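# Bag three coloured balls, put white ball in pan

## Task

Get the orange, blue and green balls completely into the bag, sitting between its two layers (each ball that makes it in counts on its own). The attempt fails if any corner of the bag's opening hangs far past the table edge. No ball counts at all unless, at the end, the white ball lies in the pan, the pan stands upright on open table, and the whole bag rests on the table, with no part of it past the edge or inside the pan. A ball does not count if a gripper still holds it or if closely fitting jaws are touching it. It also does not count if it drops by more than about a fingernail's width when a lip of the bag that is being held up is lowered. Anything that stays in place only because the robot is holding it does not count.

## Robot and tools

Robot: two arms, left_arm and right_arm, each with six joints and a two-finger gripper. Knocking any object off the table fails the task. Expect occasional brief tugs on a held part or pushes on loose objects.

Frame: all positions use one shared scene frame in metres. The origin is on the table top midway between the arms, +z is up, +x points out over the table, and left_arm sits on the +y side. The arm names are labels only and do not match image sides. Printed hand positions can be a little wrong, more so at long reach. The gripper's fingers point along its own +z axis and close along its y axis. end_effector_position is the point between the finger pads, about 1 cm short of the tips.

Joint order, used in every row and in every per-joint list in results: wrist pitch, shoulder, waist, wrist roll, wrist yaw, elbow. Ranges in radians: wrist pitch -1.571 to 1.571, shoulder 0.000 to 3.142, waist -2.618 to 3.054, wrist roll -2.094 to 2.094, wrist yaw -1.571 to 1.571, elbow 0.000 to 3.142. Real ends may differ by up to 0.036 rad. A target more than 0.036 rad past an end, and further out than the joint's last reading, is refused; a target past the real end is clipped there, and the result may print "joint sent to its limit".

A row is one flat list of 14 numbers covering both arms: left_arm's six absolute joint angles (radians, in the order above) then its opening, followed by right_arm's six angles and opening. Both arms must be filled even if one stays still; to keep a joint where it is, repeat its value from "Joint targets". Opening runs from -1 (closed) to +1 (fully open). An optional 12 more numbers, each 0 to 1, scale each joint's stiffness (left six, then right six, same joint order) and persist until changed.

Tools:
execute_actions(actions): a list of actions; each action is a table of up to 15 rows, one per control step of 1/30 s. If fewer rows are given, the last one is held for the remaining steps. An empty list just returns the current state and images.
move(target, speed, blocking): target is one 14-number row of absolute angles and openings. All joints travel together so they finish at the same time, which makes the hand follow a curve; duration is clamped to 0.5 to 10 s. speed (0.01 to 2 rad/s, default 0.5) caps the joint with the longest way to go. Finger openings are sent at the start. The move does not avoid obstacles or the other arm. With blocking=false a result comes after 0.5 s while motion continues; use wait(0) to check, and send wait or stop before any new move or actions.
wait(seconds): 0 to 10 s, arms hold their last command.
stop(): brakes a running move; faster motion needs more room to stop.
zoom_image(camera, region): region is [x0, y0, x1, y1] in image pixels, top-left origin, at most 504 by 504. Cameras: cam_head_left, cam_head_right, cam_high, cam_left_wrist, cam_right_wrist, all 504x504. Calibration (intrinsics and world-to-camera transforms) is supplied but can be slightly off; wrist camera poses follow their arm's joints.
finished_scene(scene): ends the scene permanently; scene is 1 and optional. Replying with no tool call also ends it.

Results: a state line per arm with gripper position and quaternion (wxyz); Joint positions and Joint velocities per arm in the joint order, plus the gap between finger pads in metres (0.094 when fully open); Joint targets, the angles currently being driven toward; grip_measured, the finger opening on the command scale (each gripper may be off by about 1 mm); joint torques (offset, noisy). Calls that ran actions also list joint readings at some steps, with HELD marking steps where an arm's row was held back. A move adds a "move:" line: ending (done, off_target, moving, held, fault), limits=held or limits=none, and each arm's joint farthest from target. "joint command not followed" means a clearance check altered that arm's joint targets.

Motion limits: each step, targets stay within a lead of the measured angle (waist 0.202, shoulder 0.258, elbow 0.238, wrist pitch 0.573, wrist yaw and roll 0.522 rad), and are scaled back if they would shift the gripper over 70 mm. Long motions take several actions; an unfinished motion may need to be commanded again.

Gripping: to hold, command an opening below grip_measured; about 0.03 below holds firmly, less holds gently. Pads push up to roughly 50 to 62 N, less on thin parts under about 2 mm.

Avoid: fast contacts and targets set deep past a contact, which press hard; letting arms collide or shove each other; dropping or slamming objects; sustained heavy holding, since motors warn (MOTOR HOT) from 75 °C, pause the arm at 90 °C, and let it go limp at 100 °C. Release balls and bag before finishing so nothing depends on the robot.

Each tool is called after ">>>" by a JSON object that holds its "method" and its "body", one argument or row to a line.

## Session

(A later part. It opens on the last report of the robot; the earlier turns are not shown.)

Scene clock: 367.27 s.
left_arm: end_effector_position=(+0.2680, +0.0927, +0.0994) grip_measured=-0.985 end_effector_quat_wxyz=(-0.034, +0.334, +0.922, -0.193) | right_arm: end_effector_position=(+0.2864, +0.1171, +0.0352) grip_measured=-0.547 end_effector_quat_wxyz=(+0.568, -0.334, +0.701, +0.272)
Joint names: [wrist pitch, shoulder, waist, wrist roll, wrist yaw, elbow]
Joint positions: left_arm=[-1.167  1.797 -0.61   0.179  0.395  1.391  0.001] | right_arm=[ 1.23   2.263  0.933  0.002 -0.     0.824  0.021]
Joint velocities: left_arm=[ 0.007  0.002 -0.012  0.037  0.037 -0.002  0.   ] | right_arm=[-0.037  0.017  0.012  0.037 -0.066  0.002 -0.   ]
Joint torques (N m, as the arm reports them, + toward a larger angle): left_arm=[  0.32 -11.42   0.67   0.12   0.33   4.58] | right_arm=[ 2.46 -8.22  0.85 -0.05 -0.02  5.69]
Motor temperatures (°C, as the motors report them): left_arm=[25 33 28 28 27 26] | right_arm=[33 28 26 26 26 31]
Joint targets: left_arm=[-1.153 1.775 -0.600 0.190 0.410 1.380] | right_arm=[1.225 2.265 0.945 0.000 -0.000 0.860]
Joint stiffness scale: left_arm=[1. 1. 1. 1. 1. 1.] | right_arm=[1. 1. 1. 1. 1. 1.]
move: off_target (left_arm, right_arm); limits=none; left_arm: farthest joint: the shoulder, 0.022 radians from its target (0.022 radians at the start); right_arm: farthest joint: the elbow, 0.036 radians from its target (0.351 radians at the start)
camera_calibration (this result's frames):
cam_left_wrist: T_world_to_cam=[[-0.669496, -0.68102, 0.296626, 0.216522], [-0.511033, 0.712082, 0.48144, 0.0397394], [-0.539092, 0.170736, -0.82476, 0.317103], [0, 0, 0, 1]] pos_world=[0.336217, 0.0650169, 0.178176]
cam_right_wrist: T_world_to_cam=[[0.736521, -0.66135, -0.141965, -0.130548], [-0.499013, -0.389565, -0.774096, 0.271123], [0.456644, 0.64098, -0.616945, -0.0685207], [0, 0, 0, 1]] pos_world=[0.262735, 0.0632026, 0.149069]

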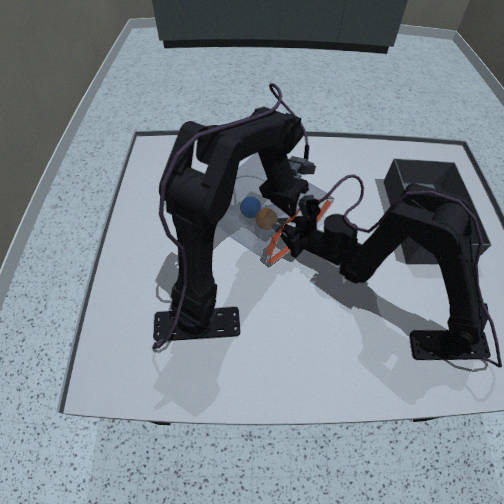

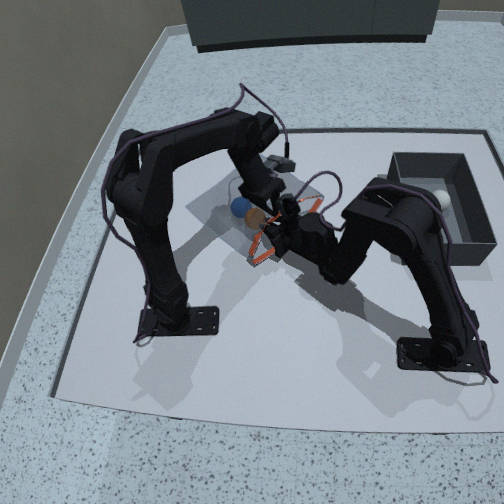

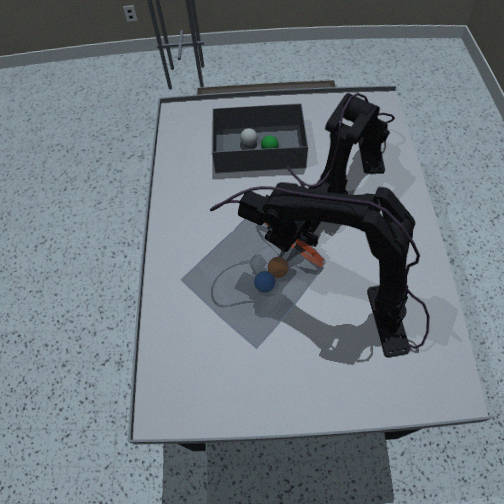

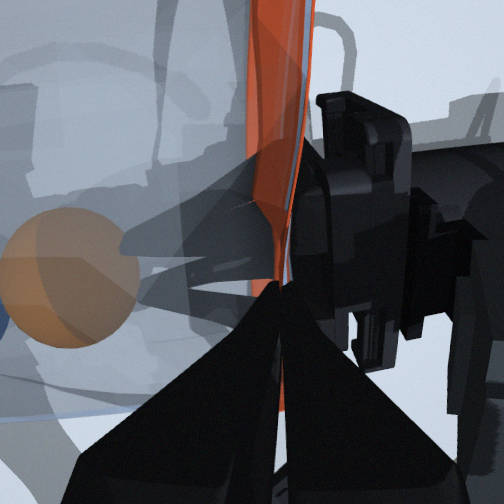

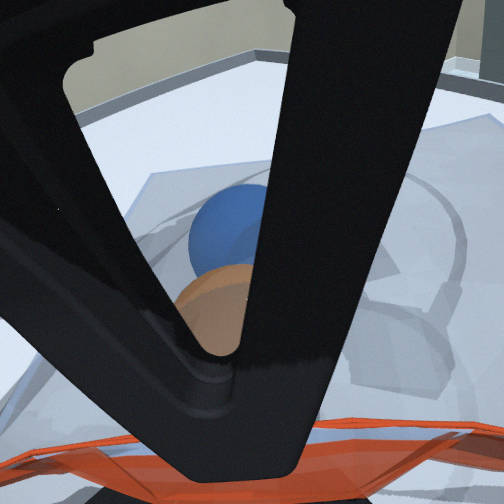

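>>> {"method": "move", "body": {
  "target": [-1.153,1.775,-0.60,0.19,0.41,1.38,-1, 1.50,1.965,0.94,0,0,0.275,-0.55],
  "speed": 0.4
}}

>>> {"method": "move", "body": {
  "target": [-1.153,1.775,-0.60,0.19,0.41,1.38,-1, 0.3,1.3,0.8,0,0,0.55,0.7],
  "speed": 1.0
}}

>>> {"method": "move", "body": {
  "target": [-1.153,1.775,-0.60,0.19,0.41,1.38,-1, -1.3,1.5,0.4,0,0,1.5,0.7],
  "speed": 1.2
}}

>>> {"method": "move", "body": {
  "target": [-1.153,1.775,-0.60,0.19,0.41,1.38,-1, -1.45,1.862,-0.042,0,0,1.77,0.7],
  "speed": 0.7
}}

Scene clock: 380.03 s.
left_arm: end_effector_position=(+0.2680, +0.0927, +0.0994) grip_measured=-0.985 end_effector_quat_wxyz=(-0.034, +0.334, +0.922, -0.193) | right_arm: end_effector_position=(+0.2094, +0.0216, +0.0592) grip_measured=-0.547 end_effector_quat_wxyz=(+0.569, -0.334, +0.700, +0.273)
Joint names: [wrist pitch, shoulder, waist, wrist roll, wrist yaw, elbow]
Joint positions: left_arm=[-1.167  1.797 -0.61   0.179  0.395  1.391  0.001] | right_arm=[ 1.482  1.985  0.933  0.002 -0.     0.297  0.021]
Joint velocities: left_arm=[-0.051 -0.002 -0.007  0.007 -0.037 -0.002 -0.001] | right_arm=[ 0.007 -0.002 -0.002 -0.007  0.007 -0.002 -0.001]
Joint torques (N m, as the arm reports them, + toward a larger angle): left_arm=[  0.33 -11.43   0.66   0.12   0.34   4.6 ] | right_arm=[ 2.7  -6.85  0.5  -0.05 -0.01  0.93]
Motor temperatures (°C, as the motors report them): left_arm=[25 33 28 28 27 26] | right_arm=[33 29 26 26 26 31]
Joint targets: left_arm=[-1.153 1.775 -0.600 0.190 0.410 1.380] | right_arm=[1.500 1.965 0.940 0.000 0.000 0.275]
Joint stiffness scale: left_arm=[1. 1. 1. 1. 1. 1.] | right_arm=[1. 1. 1. 1. 1. 1.]
move: off_target (left_arm, right_arm); limits=none; left_arm: farthest joint: the shoulder, 0.022 radians from its target (0.022 radians at the start); right_arm: farthest joint: the elbow, 0.022 radians from its target (0.549 radians at the start)
camera_calibration (this result's frames):
cam_left_wrist: T_world_to_cam=[[-0.669496, -0.68102, 0.296626, 0.216522], [-0.511033, 0.712082, 0.48144, 0.0397394], [-0.539092, 0.170736, -0.82476, 0.317103], [0, 0, 0, 1]] pos_world=[0.336217, 0.0650169, 0.178176]
cam_right_wrist: T_world_to_cam=[[0.736793, -0.661012, -0.142124, -0.133639], [-0.497528, -0.387724, -0.775974, 0.213733], [0.457824, 0.642443, -0.614544, 0.0422757], [0, 0, 0, 1]] pos_world=[0.185448, -0.0326277, 0.172838]

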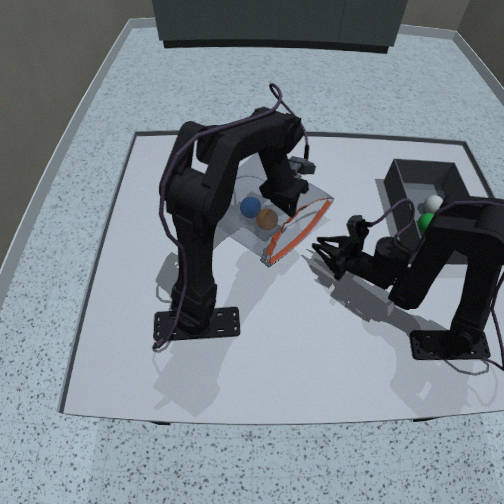

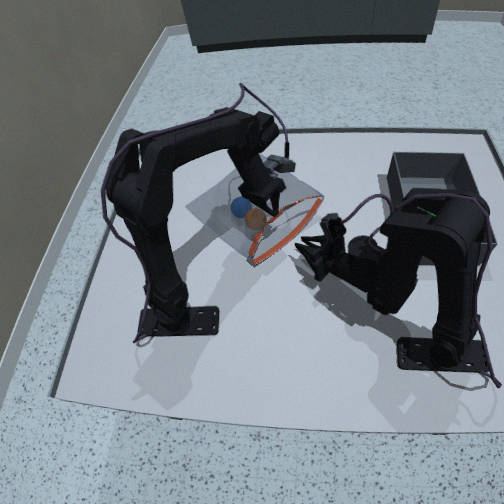

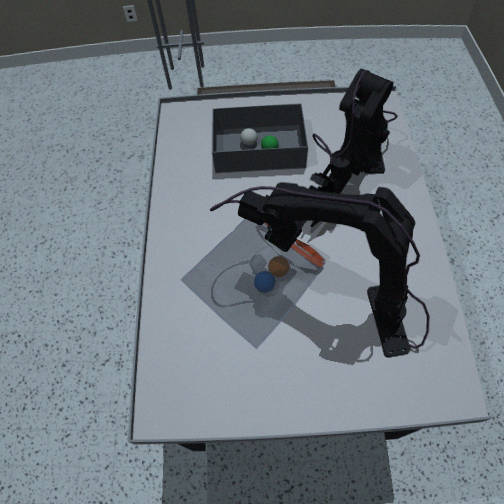

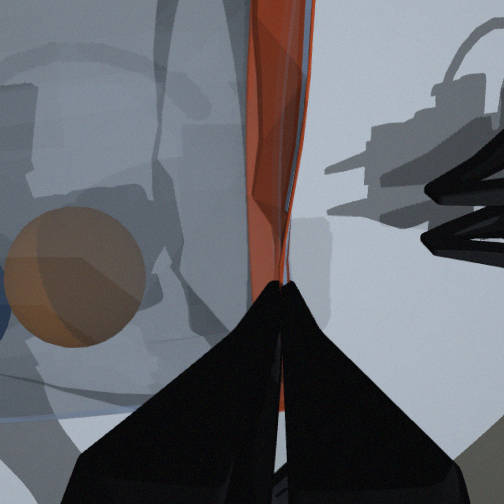

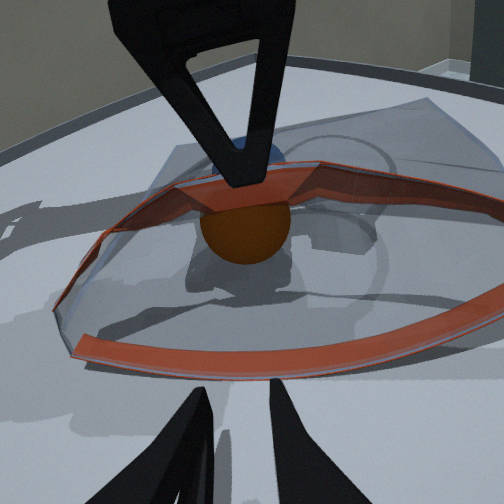

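Scene clock: 382.13 s.
left_arm: end_effector_position=(+0.2680, +0.0927, +0.0994) grip_measured=-0.985 end_effector_quat_wxyz=(-0.034, +0.334, +0.922, -0.193) | right_arm: end_effector_position=(+0.2343, -0.0218, +0.1203) grip_measured=+0.697 end_effector_quat_wxyz=(+0.473, -0.322, +0.797, +0.192)
Joint names: [wrist pitch, shoulder, waist, wrist roll, wrist yaw, elbow]
Joint positions: left_arm=[-1.167  1.797 -0.61   0.179  0.395  1.391  0.001] | right_arm=[ 0.304  1.317  0.812  0.002 -0.     0.514  0.08 ]
Joint velocities: left_arm=[ 0.051  0.002  0.002  0.066 -0.022  0.007  0.001] | right_arm=[ 0.007  0.002 -0.007  0.022  0.022 -0.022 -0.   ]
Joint torques (N m, as the arm reports them, + toward a larger angle): left_arm=[  0.33 -11.46   0.63   0.11   0.33   4.58] | right_arm=[ 2.35 -4.76 -0.8  -0.05 -0.01  7.82]
Motor temperatures (°C, as the motors report them): left_arm=[25 33 28 28 27 26] | right_arm=[33 29 26 26 26 31]
Joint targets: left_arm=[-1.153 1.775 -0.600 0.190 0.410 1.380] | right_arm=[0.300 1.300 0.800 -0.000 -0.000 0.550]
Joint stiffness scale: left_arm=[1. 1. 1. 1. 1. 1.] | right_arm=[1. 1. 1. 1. 1. 1.]
move: off_target (left_arm, right_arm); limits=none; left_arm: farthest joint: the shoulder, 0.022 radians from its target (0.022 radians at the start); right_arm: farthest joint: the elbow, 0.036 radians from its target (0.253 radians at the start)
camera_calibration (this result's frames):
cam_left_wrist: T_world_to_cam=[[-0.669496, -0.68102, 0.296626, 0.216522], [-0.511033, 0.712082, 0.48144, 0.0397394], [-0.539092, 0.170736, -0.82476, 0.317103], [0, 0, 0, 1]] pos_world=[0.336217, 0.0650169, 0.178176]
cam_right_wrist: T_world_to_cam=[[0.623466, -0.772433, -0.120984, -0.150393], [-0.683088, -0.462869, -0.564927, 0.273213], [0.380368, 0.434856, -0.816223, 0.134229], [0, 0, 0, 1]] pos_world=[0.229338, -0.0480771, 0.245711]

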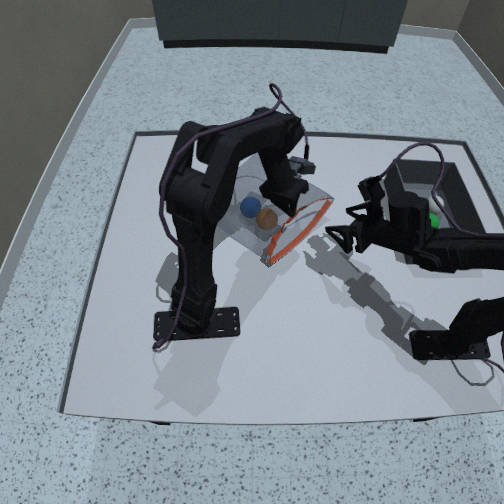

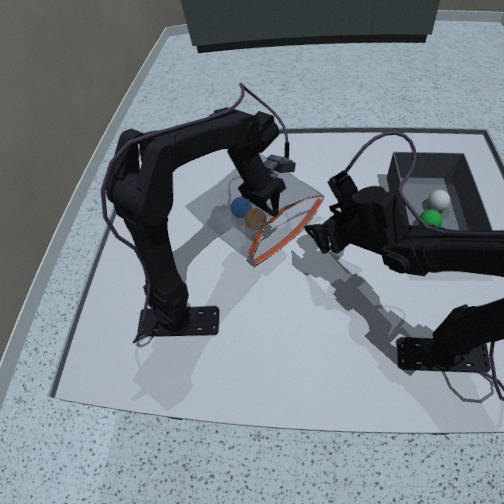

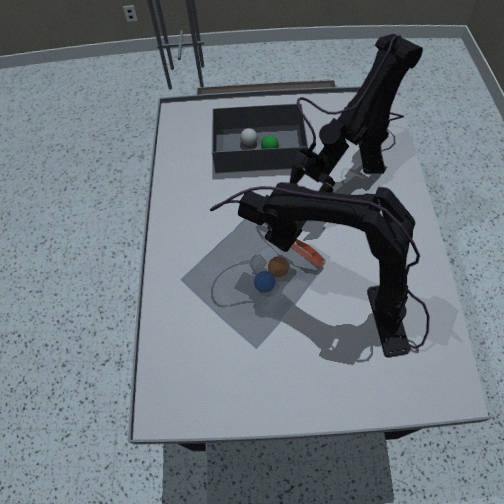

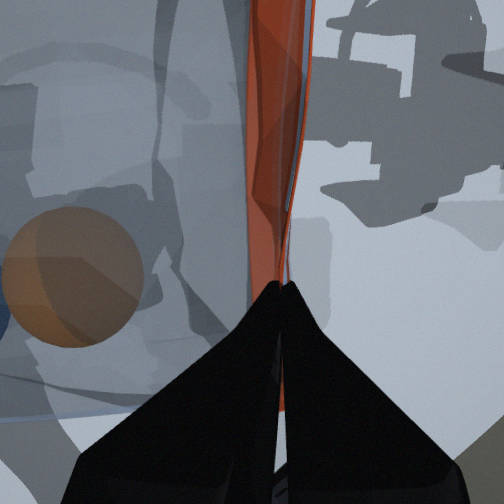

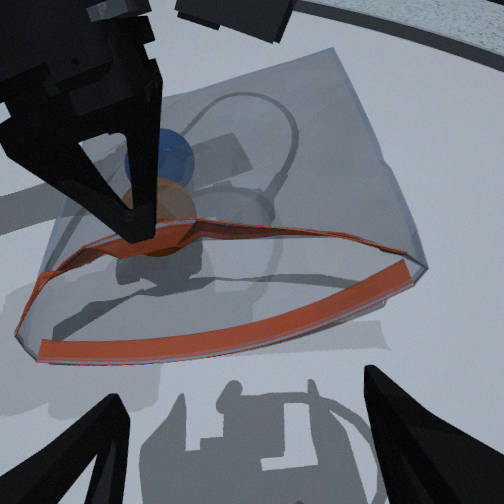

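Scene clock: 384.43 s.
left_arm: end_effector_position=(+0.2680, +0.0927, +0.0994) grip_measured=-0.985 end_effector_quat_wxyz=(-0.034, +0.334, +0.922, -0.193) | right_arm: end_effector_position=(+0.2445, -0.1791, +0.1915) grip_measured=+0.697 end_effector_quat_wxyz=(+0.118, -0.181, +0.976, +0.022)
Joint names: [wrist pitch, shoulder, waist, wrist roll, wrist yaw, elbow]
Joint positions: left_arm=[-1.167  1.797 -0.61   0.179  0.395  1.391  0.001] | right_arm=[-1.293  1.498  0.41   0.002 -0.     1.461  0.08 ]
Joint velocities: left_arm=[ 0.007 -0.007  0.002 -0.081 -0.037 -0.002  0.   ] | right_arm=[-0.007 -0.012  0.002 -0.051  0.007  0.012 -0.   ]
Joint torques (N m, as the arm reports them, + toward a larger angle): left_arm=[  0.32 -11.48   0.64   0.12   0.33   4.56] | right_arm=[ 1.17 -4.45 -0.69 -0.05 -0.01  7.65]
Motor temperatures (°C, as the motors report them): left_arm=[25 33 28 28 27 26] | right_arm=[33 29 26 26 26 31]
Joint targets: left_arm=[-1.153 1.775 -0.600 0.190 0.410 1.380] | right_arm=[-1.300 1.500 0.400 0.000 0.000 1.500]
Joint stiffness scale: left_arm=[1. 1. 1. 1. 1. 1.] | right_arm=[1. 1. 1. 1. 1. 1.]
move: off_target (left_arm, right_arm); limits=none; left_arm: farthest joint: the shoulder, 0.022 radians from its target (0.022 radians at the start); right_arm: farthest joint: the elbow, 0.039 radians from its target (0.986 radians at the start)
camera_calibration (this result's frames):
cam_left_wrist: T_world_to_cam=[[-0.669496, -0.68102, 0.296626, 0.216522], [-0.511033, 0.712082, 0.48144, 0.0397394], [-0.539092, 0.170736, -0.82476, 0.317103], [0, 0, 0, 1]] pos_world=[0.336217, 0.0650169, 0.178176]
cam_right_wrist: T_world_to_cam=[[0.216584, -0.976152, -0.0148, -0.226942], [-0.95181, -0.214506, 0.219192, 0.207588], [-0.21714, -0.0333866, -0.975569, 0.349532], [0, 0, 0, 1]] pos_world=[0.322634, -0.165331, 0.292132]

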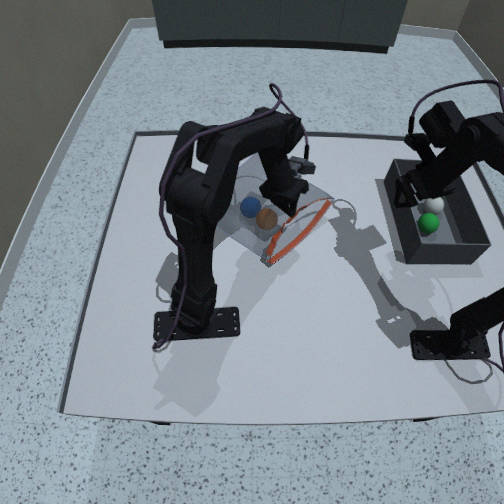

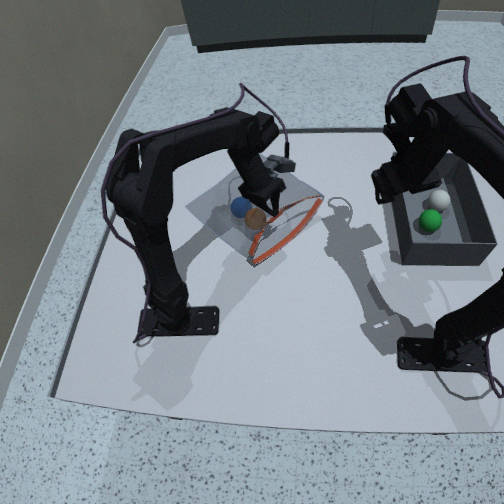

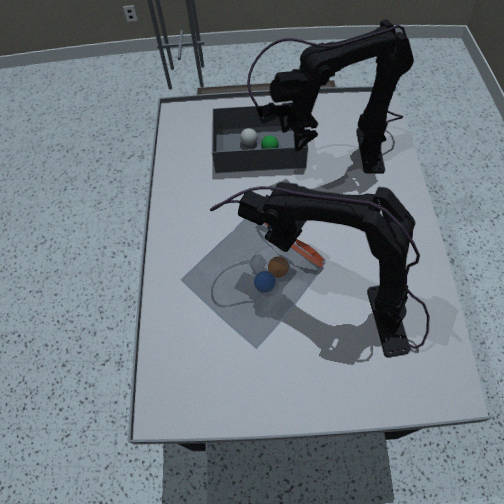

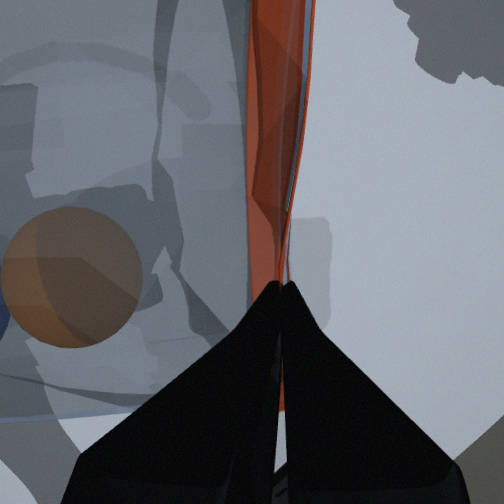

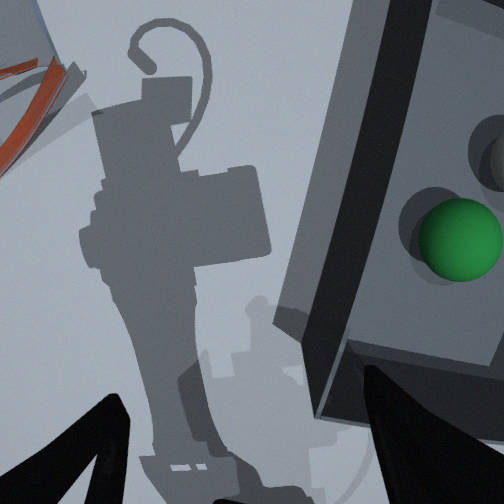

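Scene clock: 385.83 s.
left_arm: end_effector_position=(+0.2680, +0.0927, +0.0994) grip_measured=-0.985 end_effector_quat_wxyz=(-0.034, +0.334, +0.922, -0.193) | right_arm: end_effector_position=(+0.3022, -0.3194, +0.1461) grip_measured=+0.697 end_effector_quat_wxyz=(-0.009, +0.044, +0.999, +0.000)
Joint names: [wrist pitch, shoulder, waist, wrist roll, wrist yaw, elbow]
Joint positions: left_arm=[-1.167  1.797 -0.61   0.179  0.395  1.391  0.001] | right_arm=[-1.442  1.871 -0.045  0.002 -0.     1.725  0.08 ]
Joint velocities: left_arm=[-0.007 -0.012  0.002  0.037 -0.11  -0.017 -0.   ] | right_arm=[-0.037  0.022 -0.022 -0.095  0.007  0.012 -0.   ]
Joint torques (N m, as the arm reports them, + toward a larger angle): left_arm=[  0.32 -11.44   0.67   0.11   0.32   4.57] | right_arm=[ 0.61 -7.9   0.17 -0.05 -0.01  7.81]
Motor temperatures (°C, as the motors report them): left_arm=[25 33 28 28 27 26] | right_arm=[32 29 26 26 26 32]
Joint targets: left_arm=[-1.153 1.775 -0.600 0.190 0.410 1.380] | right_arm=[-1.450 1.862 -0.042 -0.000 0.000 1.770]
Joint stiffness scale: left_arm=[1. 1. 1. 1. 1. 1.] | right_arm=[1. 1. 1. 1. 1. 1.]
move: off_target (left_arm, right_arm); limits=none; left_arm: farthest joint: the shoulder, 0.022 radians from its target (0.022 radians at the start); right_arm: farthest joint: the elbow, 0.045 radians from its target (0.309 radians at the start)
camera_calibration (this result's frames):
cam_left_wrist: T_world_to_cam=[[-0.669439, -0.680922, 0.296978, 0.216397], [-0.510943, 0.712241, 0.4813, 0.0397249], [-0.539248, 0.170462, -0.824715, 0.31718], [0, 0, 0, 1]] pos_world=[0.336201, 0.0649886, 0.178198]
cam_right_wrist: T_world_to_cam=[[-0.233333, -0.972091, 0.0244053, -0.24554], [-0.86189, 0.218372, 0.457668, 0.31862], [-0.450224, 0.0857545, -0.888788, 0.408939], [0, 0, 0, 1]] pos_world=[0.401437, -0.343333, 0.223631]

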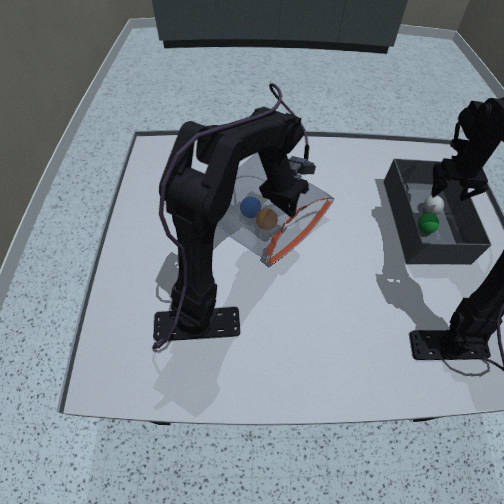

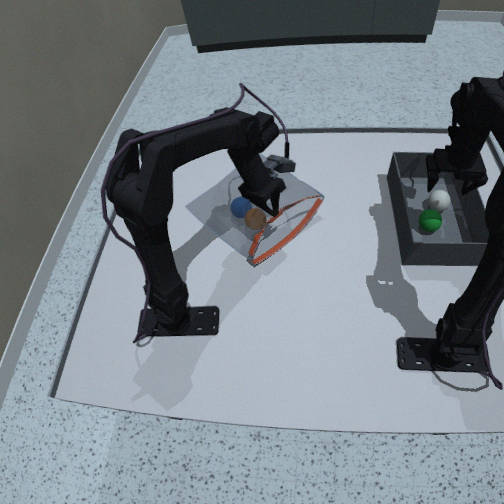

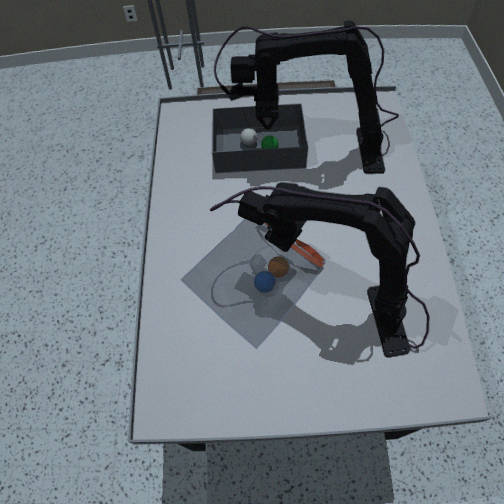

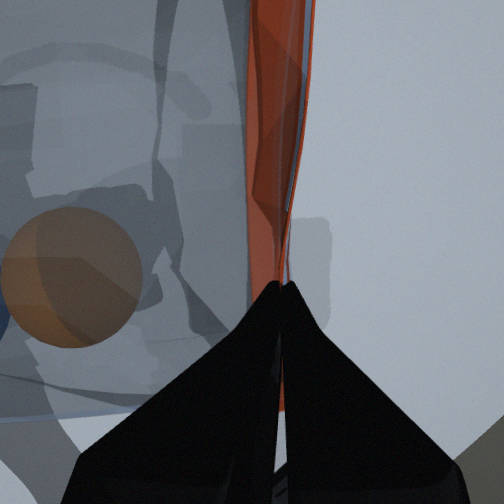

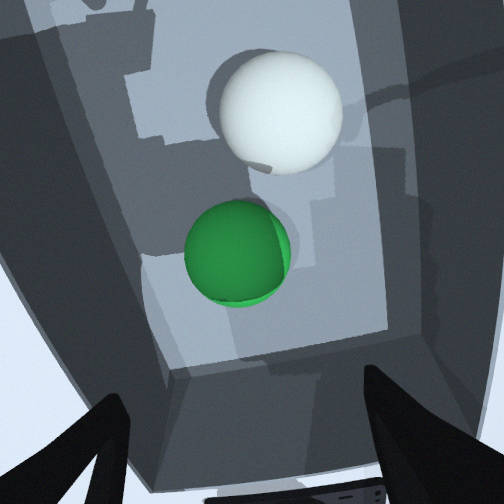

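>>> {"method": "move", "body": {
  "target": [-1.153,1.775,-0.60,0.19,0.41,1.38,-1, -0.985,1.915,-0.022,0,0,1.32,0.7],
  "speed": 0.35
}}

Scene clock: 389.90 s.
left_arm: end_effector_position=(+0.2680, +0.0927, +0.0994) grip_measured=-0.985 end_effector_quat_wxyz=(-0.034, +0.334, +0.922, -0.193) | right_arm: end_effector_position=(+0.3017, -0.3158, +0.0329) grip_measured=+0.697 end_effector_quat_wxyz=(-0.007, +0.039, +0.999, +0.000)
Joint names: [wrist pitch, shoulder, waist, wrist roll, wrist yaw, elbow]
Joint positions: left_arm=[-1.167  1.797 -0.61   0.179  0.395  1.391  0.001] | right_arm=[-0.999  1.92  -0.034  0.002 -0.     1.334  0.08 ]
Joint velocities: left_arm=[-0.022  0.012  0.002 -0.051 -0.095 -0.002 -0.001] | right_arm=[-0.007 -0.007 -0.007 -0.022 -0.066  0.012 -0.001]
Joint torques (N m, as the arm reports them, + toward a larger angle): left_arm=[  0.33 -11.47   0.68   0.13   0.32   4.59] | right_arm=[ 0.87 -7.75  0.87 -0.05 -0.02  3.87]
Motor temperatures (°C, as the motors report them): left_arm=[25 33 28 28 27 26] | right_arm=[31 29 26 26 26 32]
Joint targets: left_arm=[-1.153 1.775 -0.600 0.190 0.410 1.380] | right_arm=[-0.985 1.915 -0.022 0.000 0.000 1.320]
Joint stiffness scale: left_arm=[1. 1. 1. 1. 1. 1.] | right_arm=[1. 1. 1. 1. 1. 1.]
move: off_target (left_arm); limits=none; left_arm: farthest joint: the shoulder, 0.022 radians from its target (0.022 radians at the start); right_arm: farthest joint: the elbow, 0.014 radians from its target (0.405 radians at the start)
camera_calibration (this result's frames):
cam_left_wrist: T_world_to_cam=[[-0.669496, -0.68102, 0.296626, 0.216522], [-0.511033, 0.712082, 0.48144, 0.0397394], [-0.539092, 0.170736, -0.82476, 0.317103], [0, 0, 0, 1]] pos_world=[0.336217, 0.0650169, 0.178176]
cam_right_wrist: T_world_to_cam=[[-0.223382, -0.974437, 0.0239494, -0.243127], [-0.865482, 0.209588, 0.454988, 0.367595], [-0.448377, 0.0809085, -0.890175, 0.30573], [0, 0, 0, 1]] pos_world=[0.400919, -0.338692, 0.110724]

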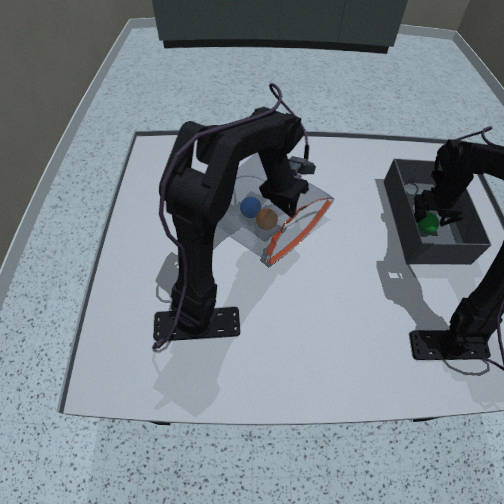

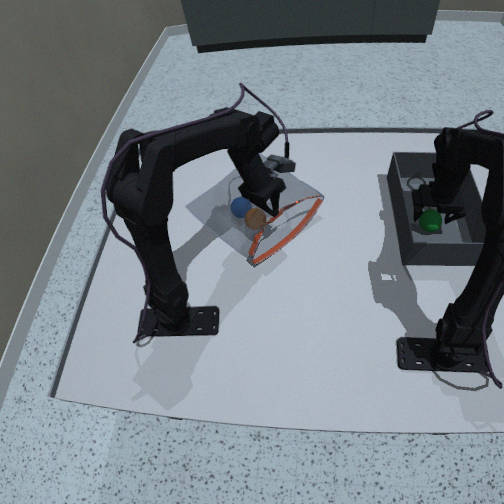

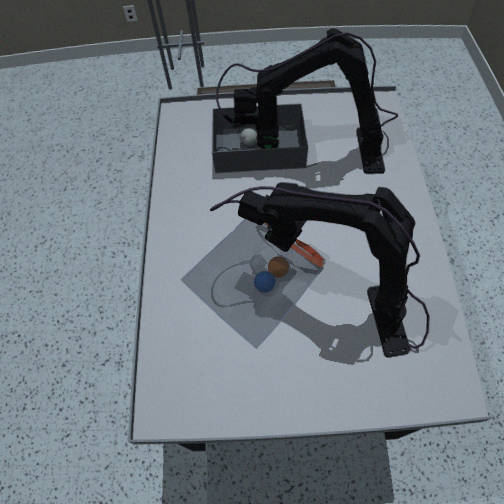

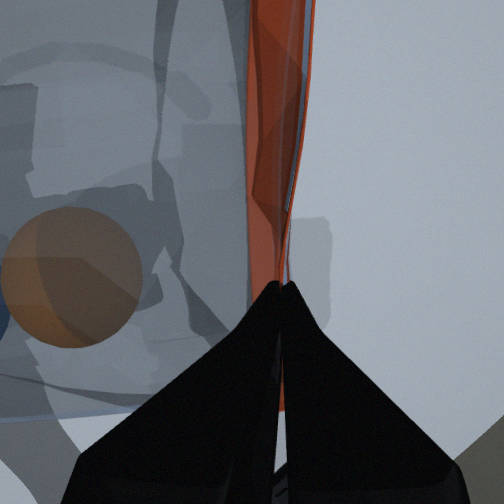

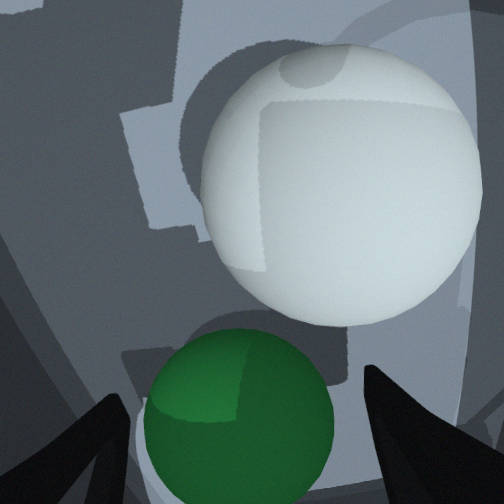

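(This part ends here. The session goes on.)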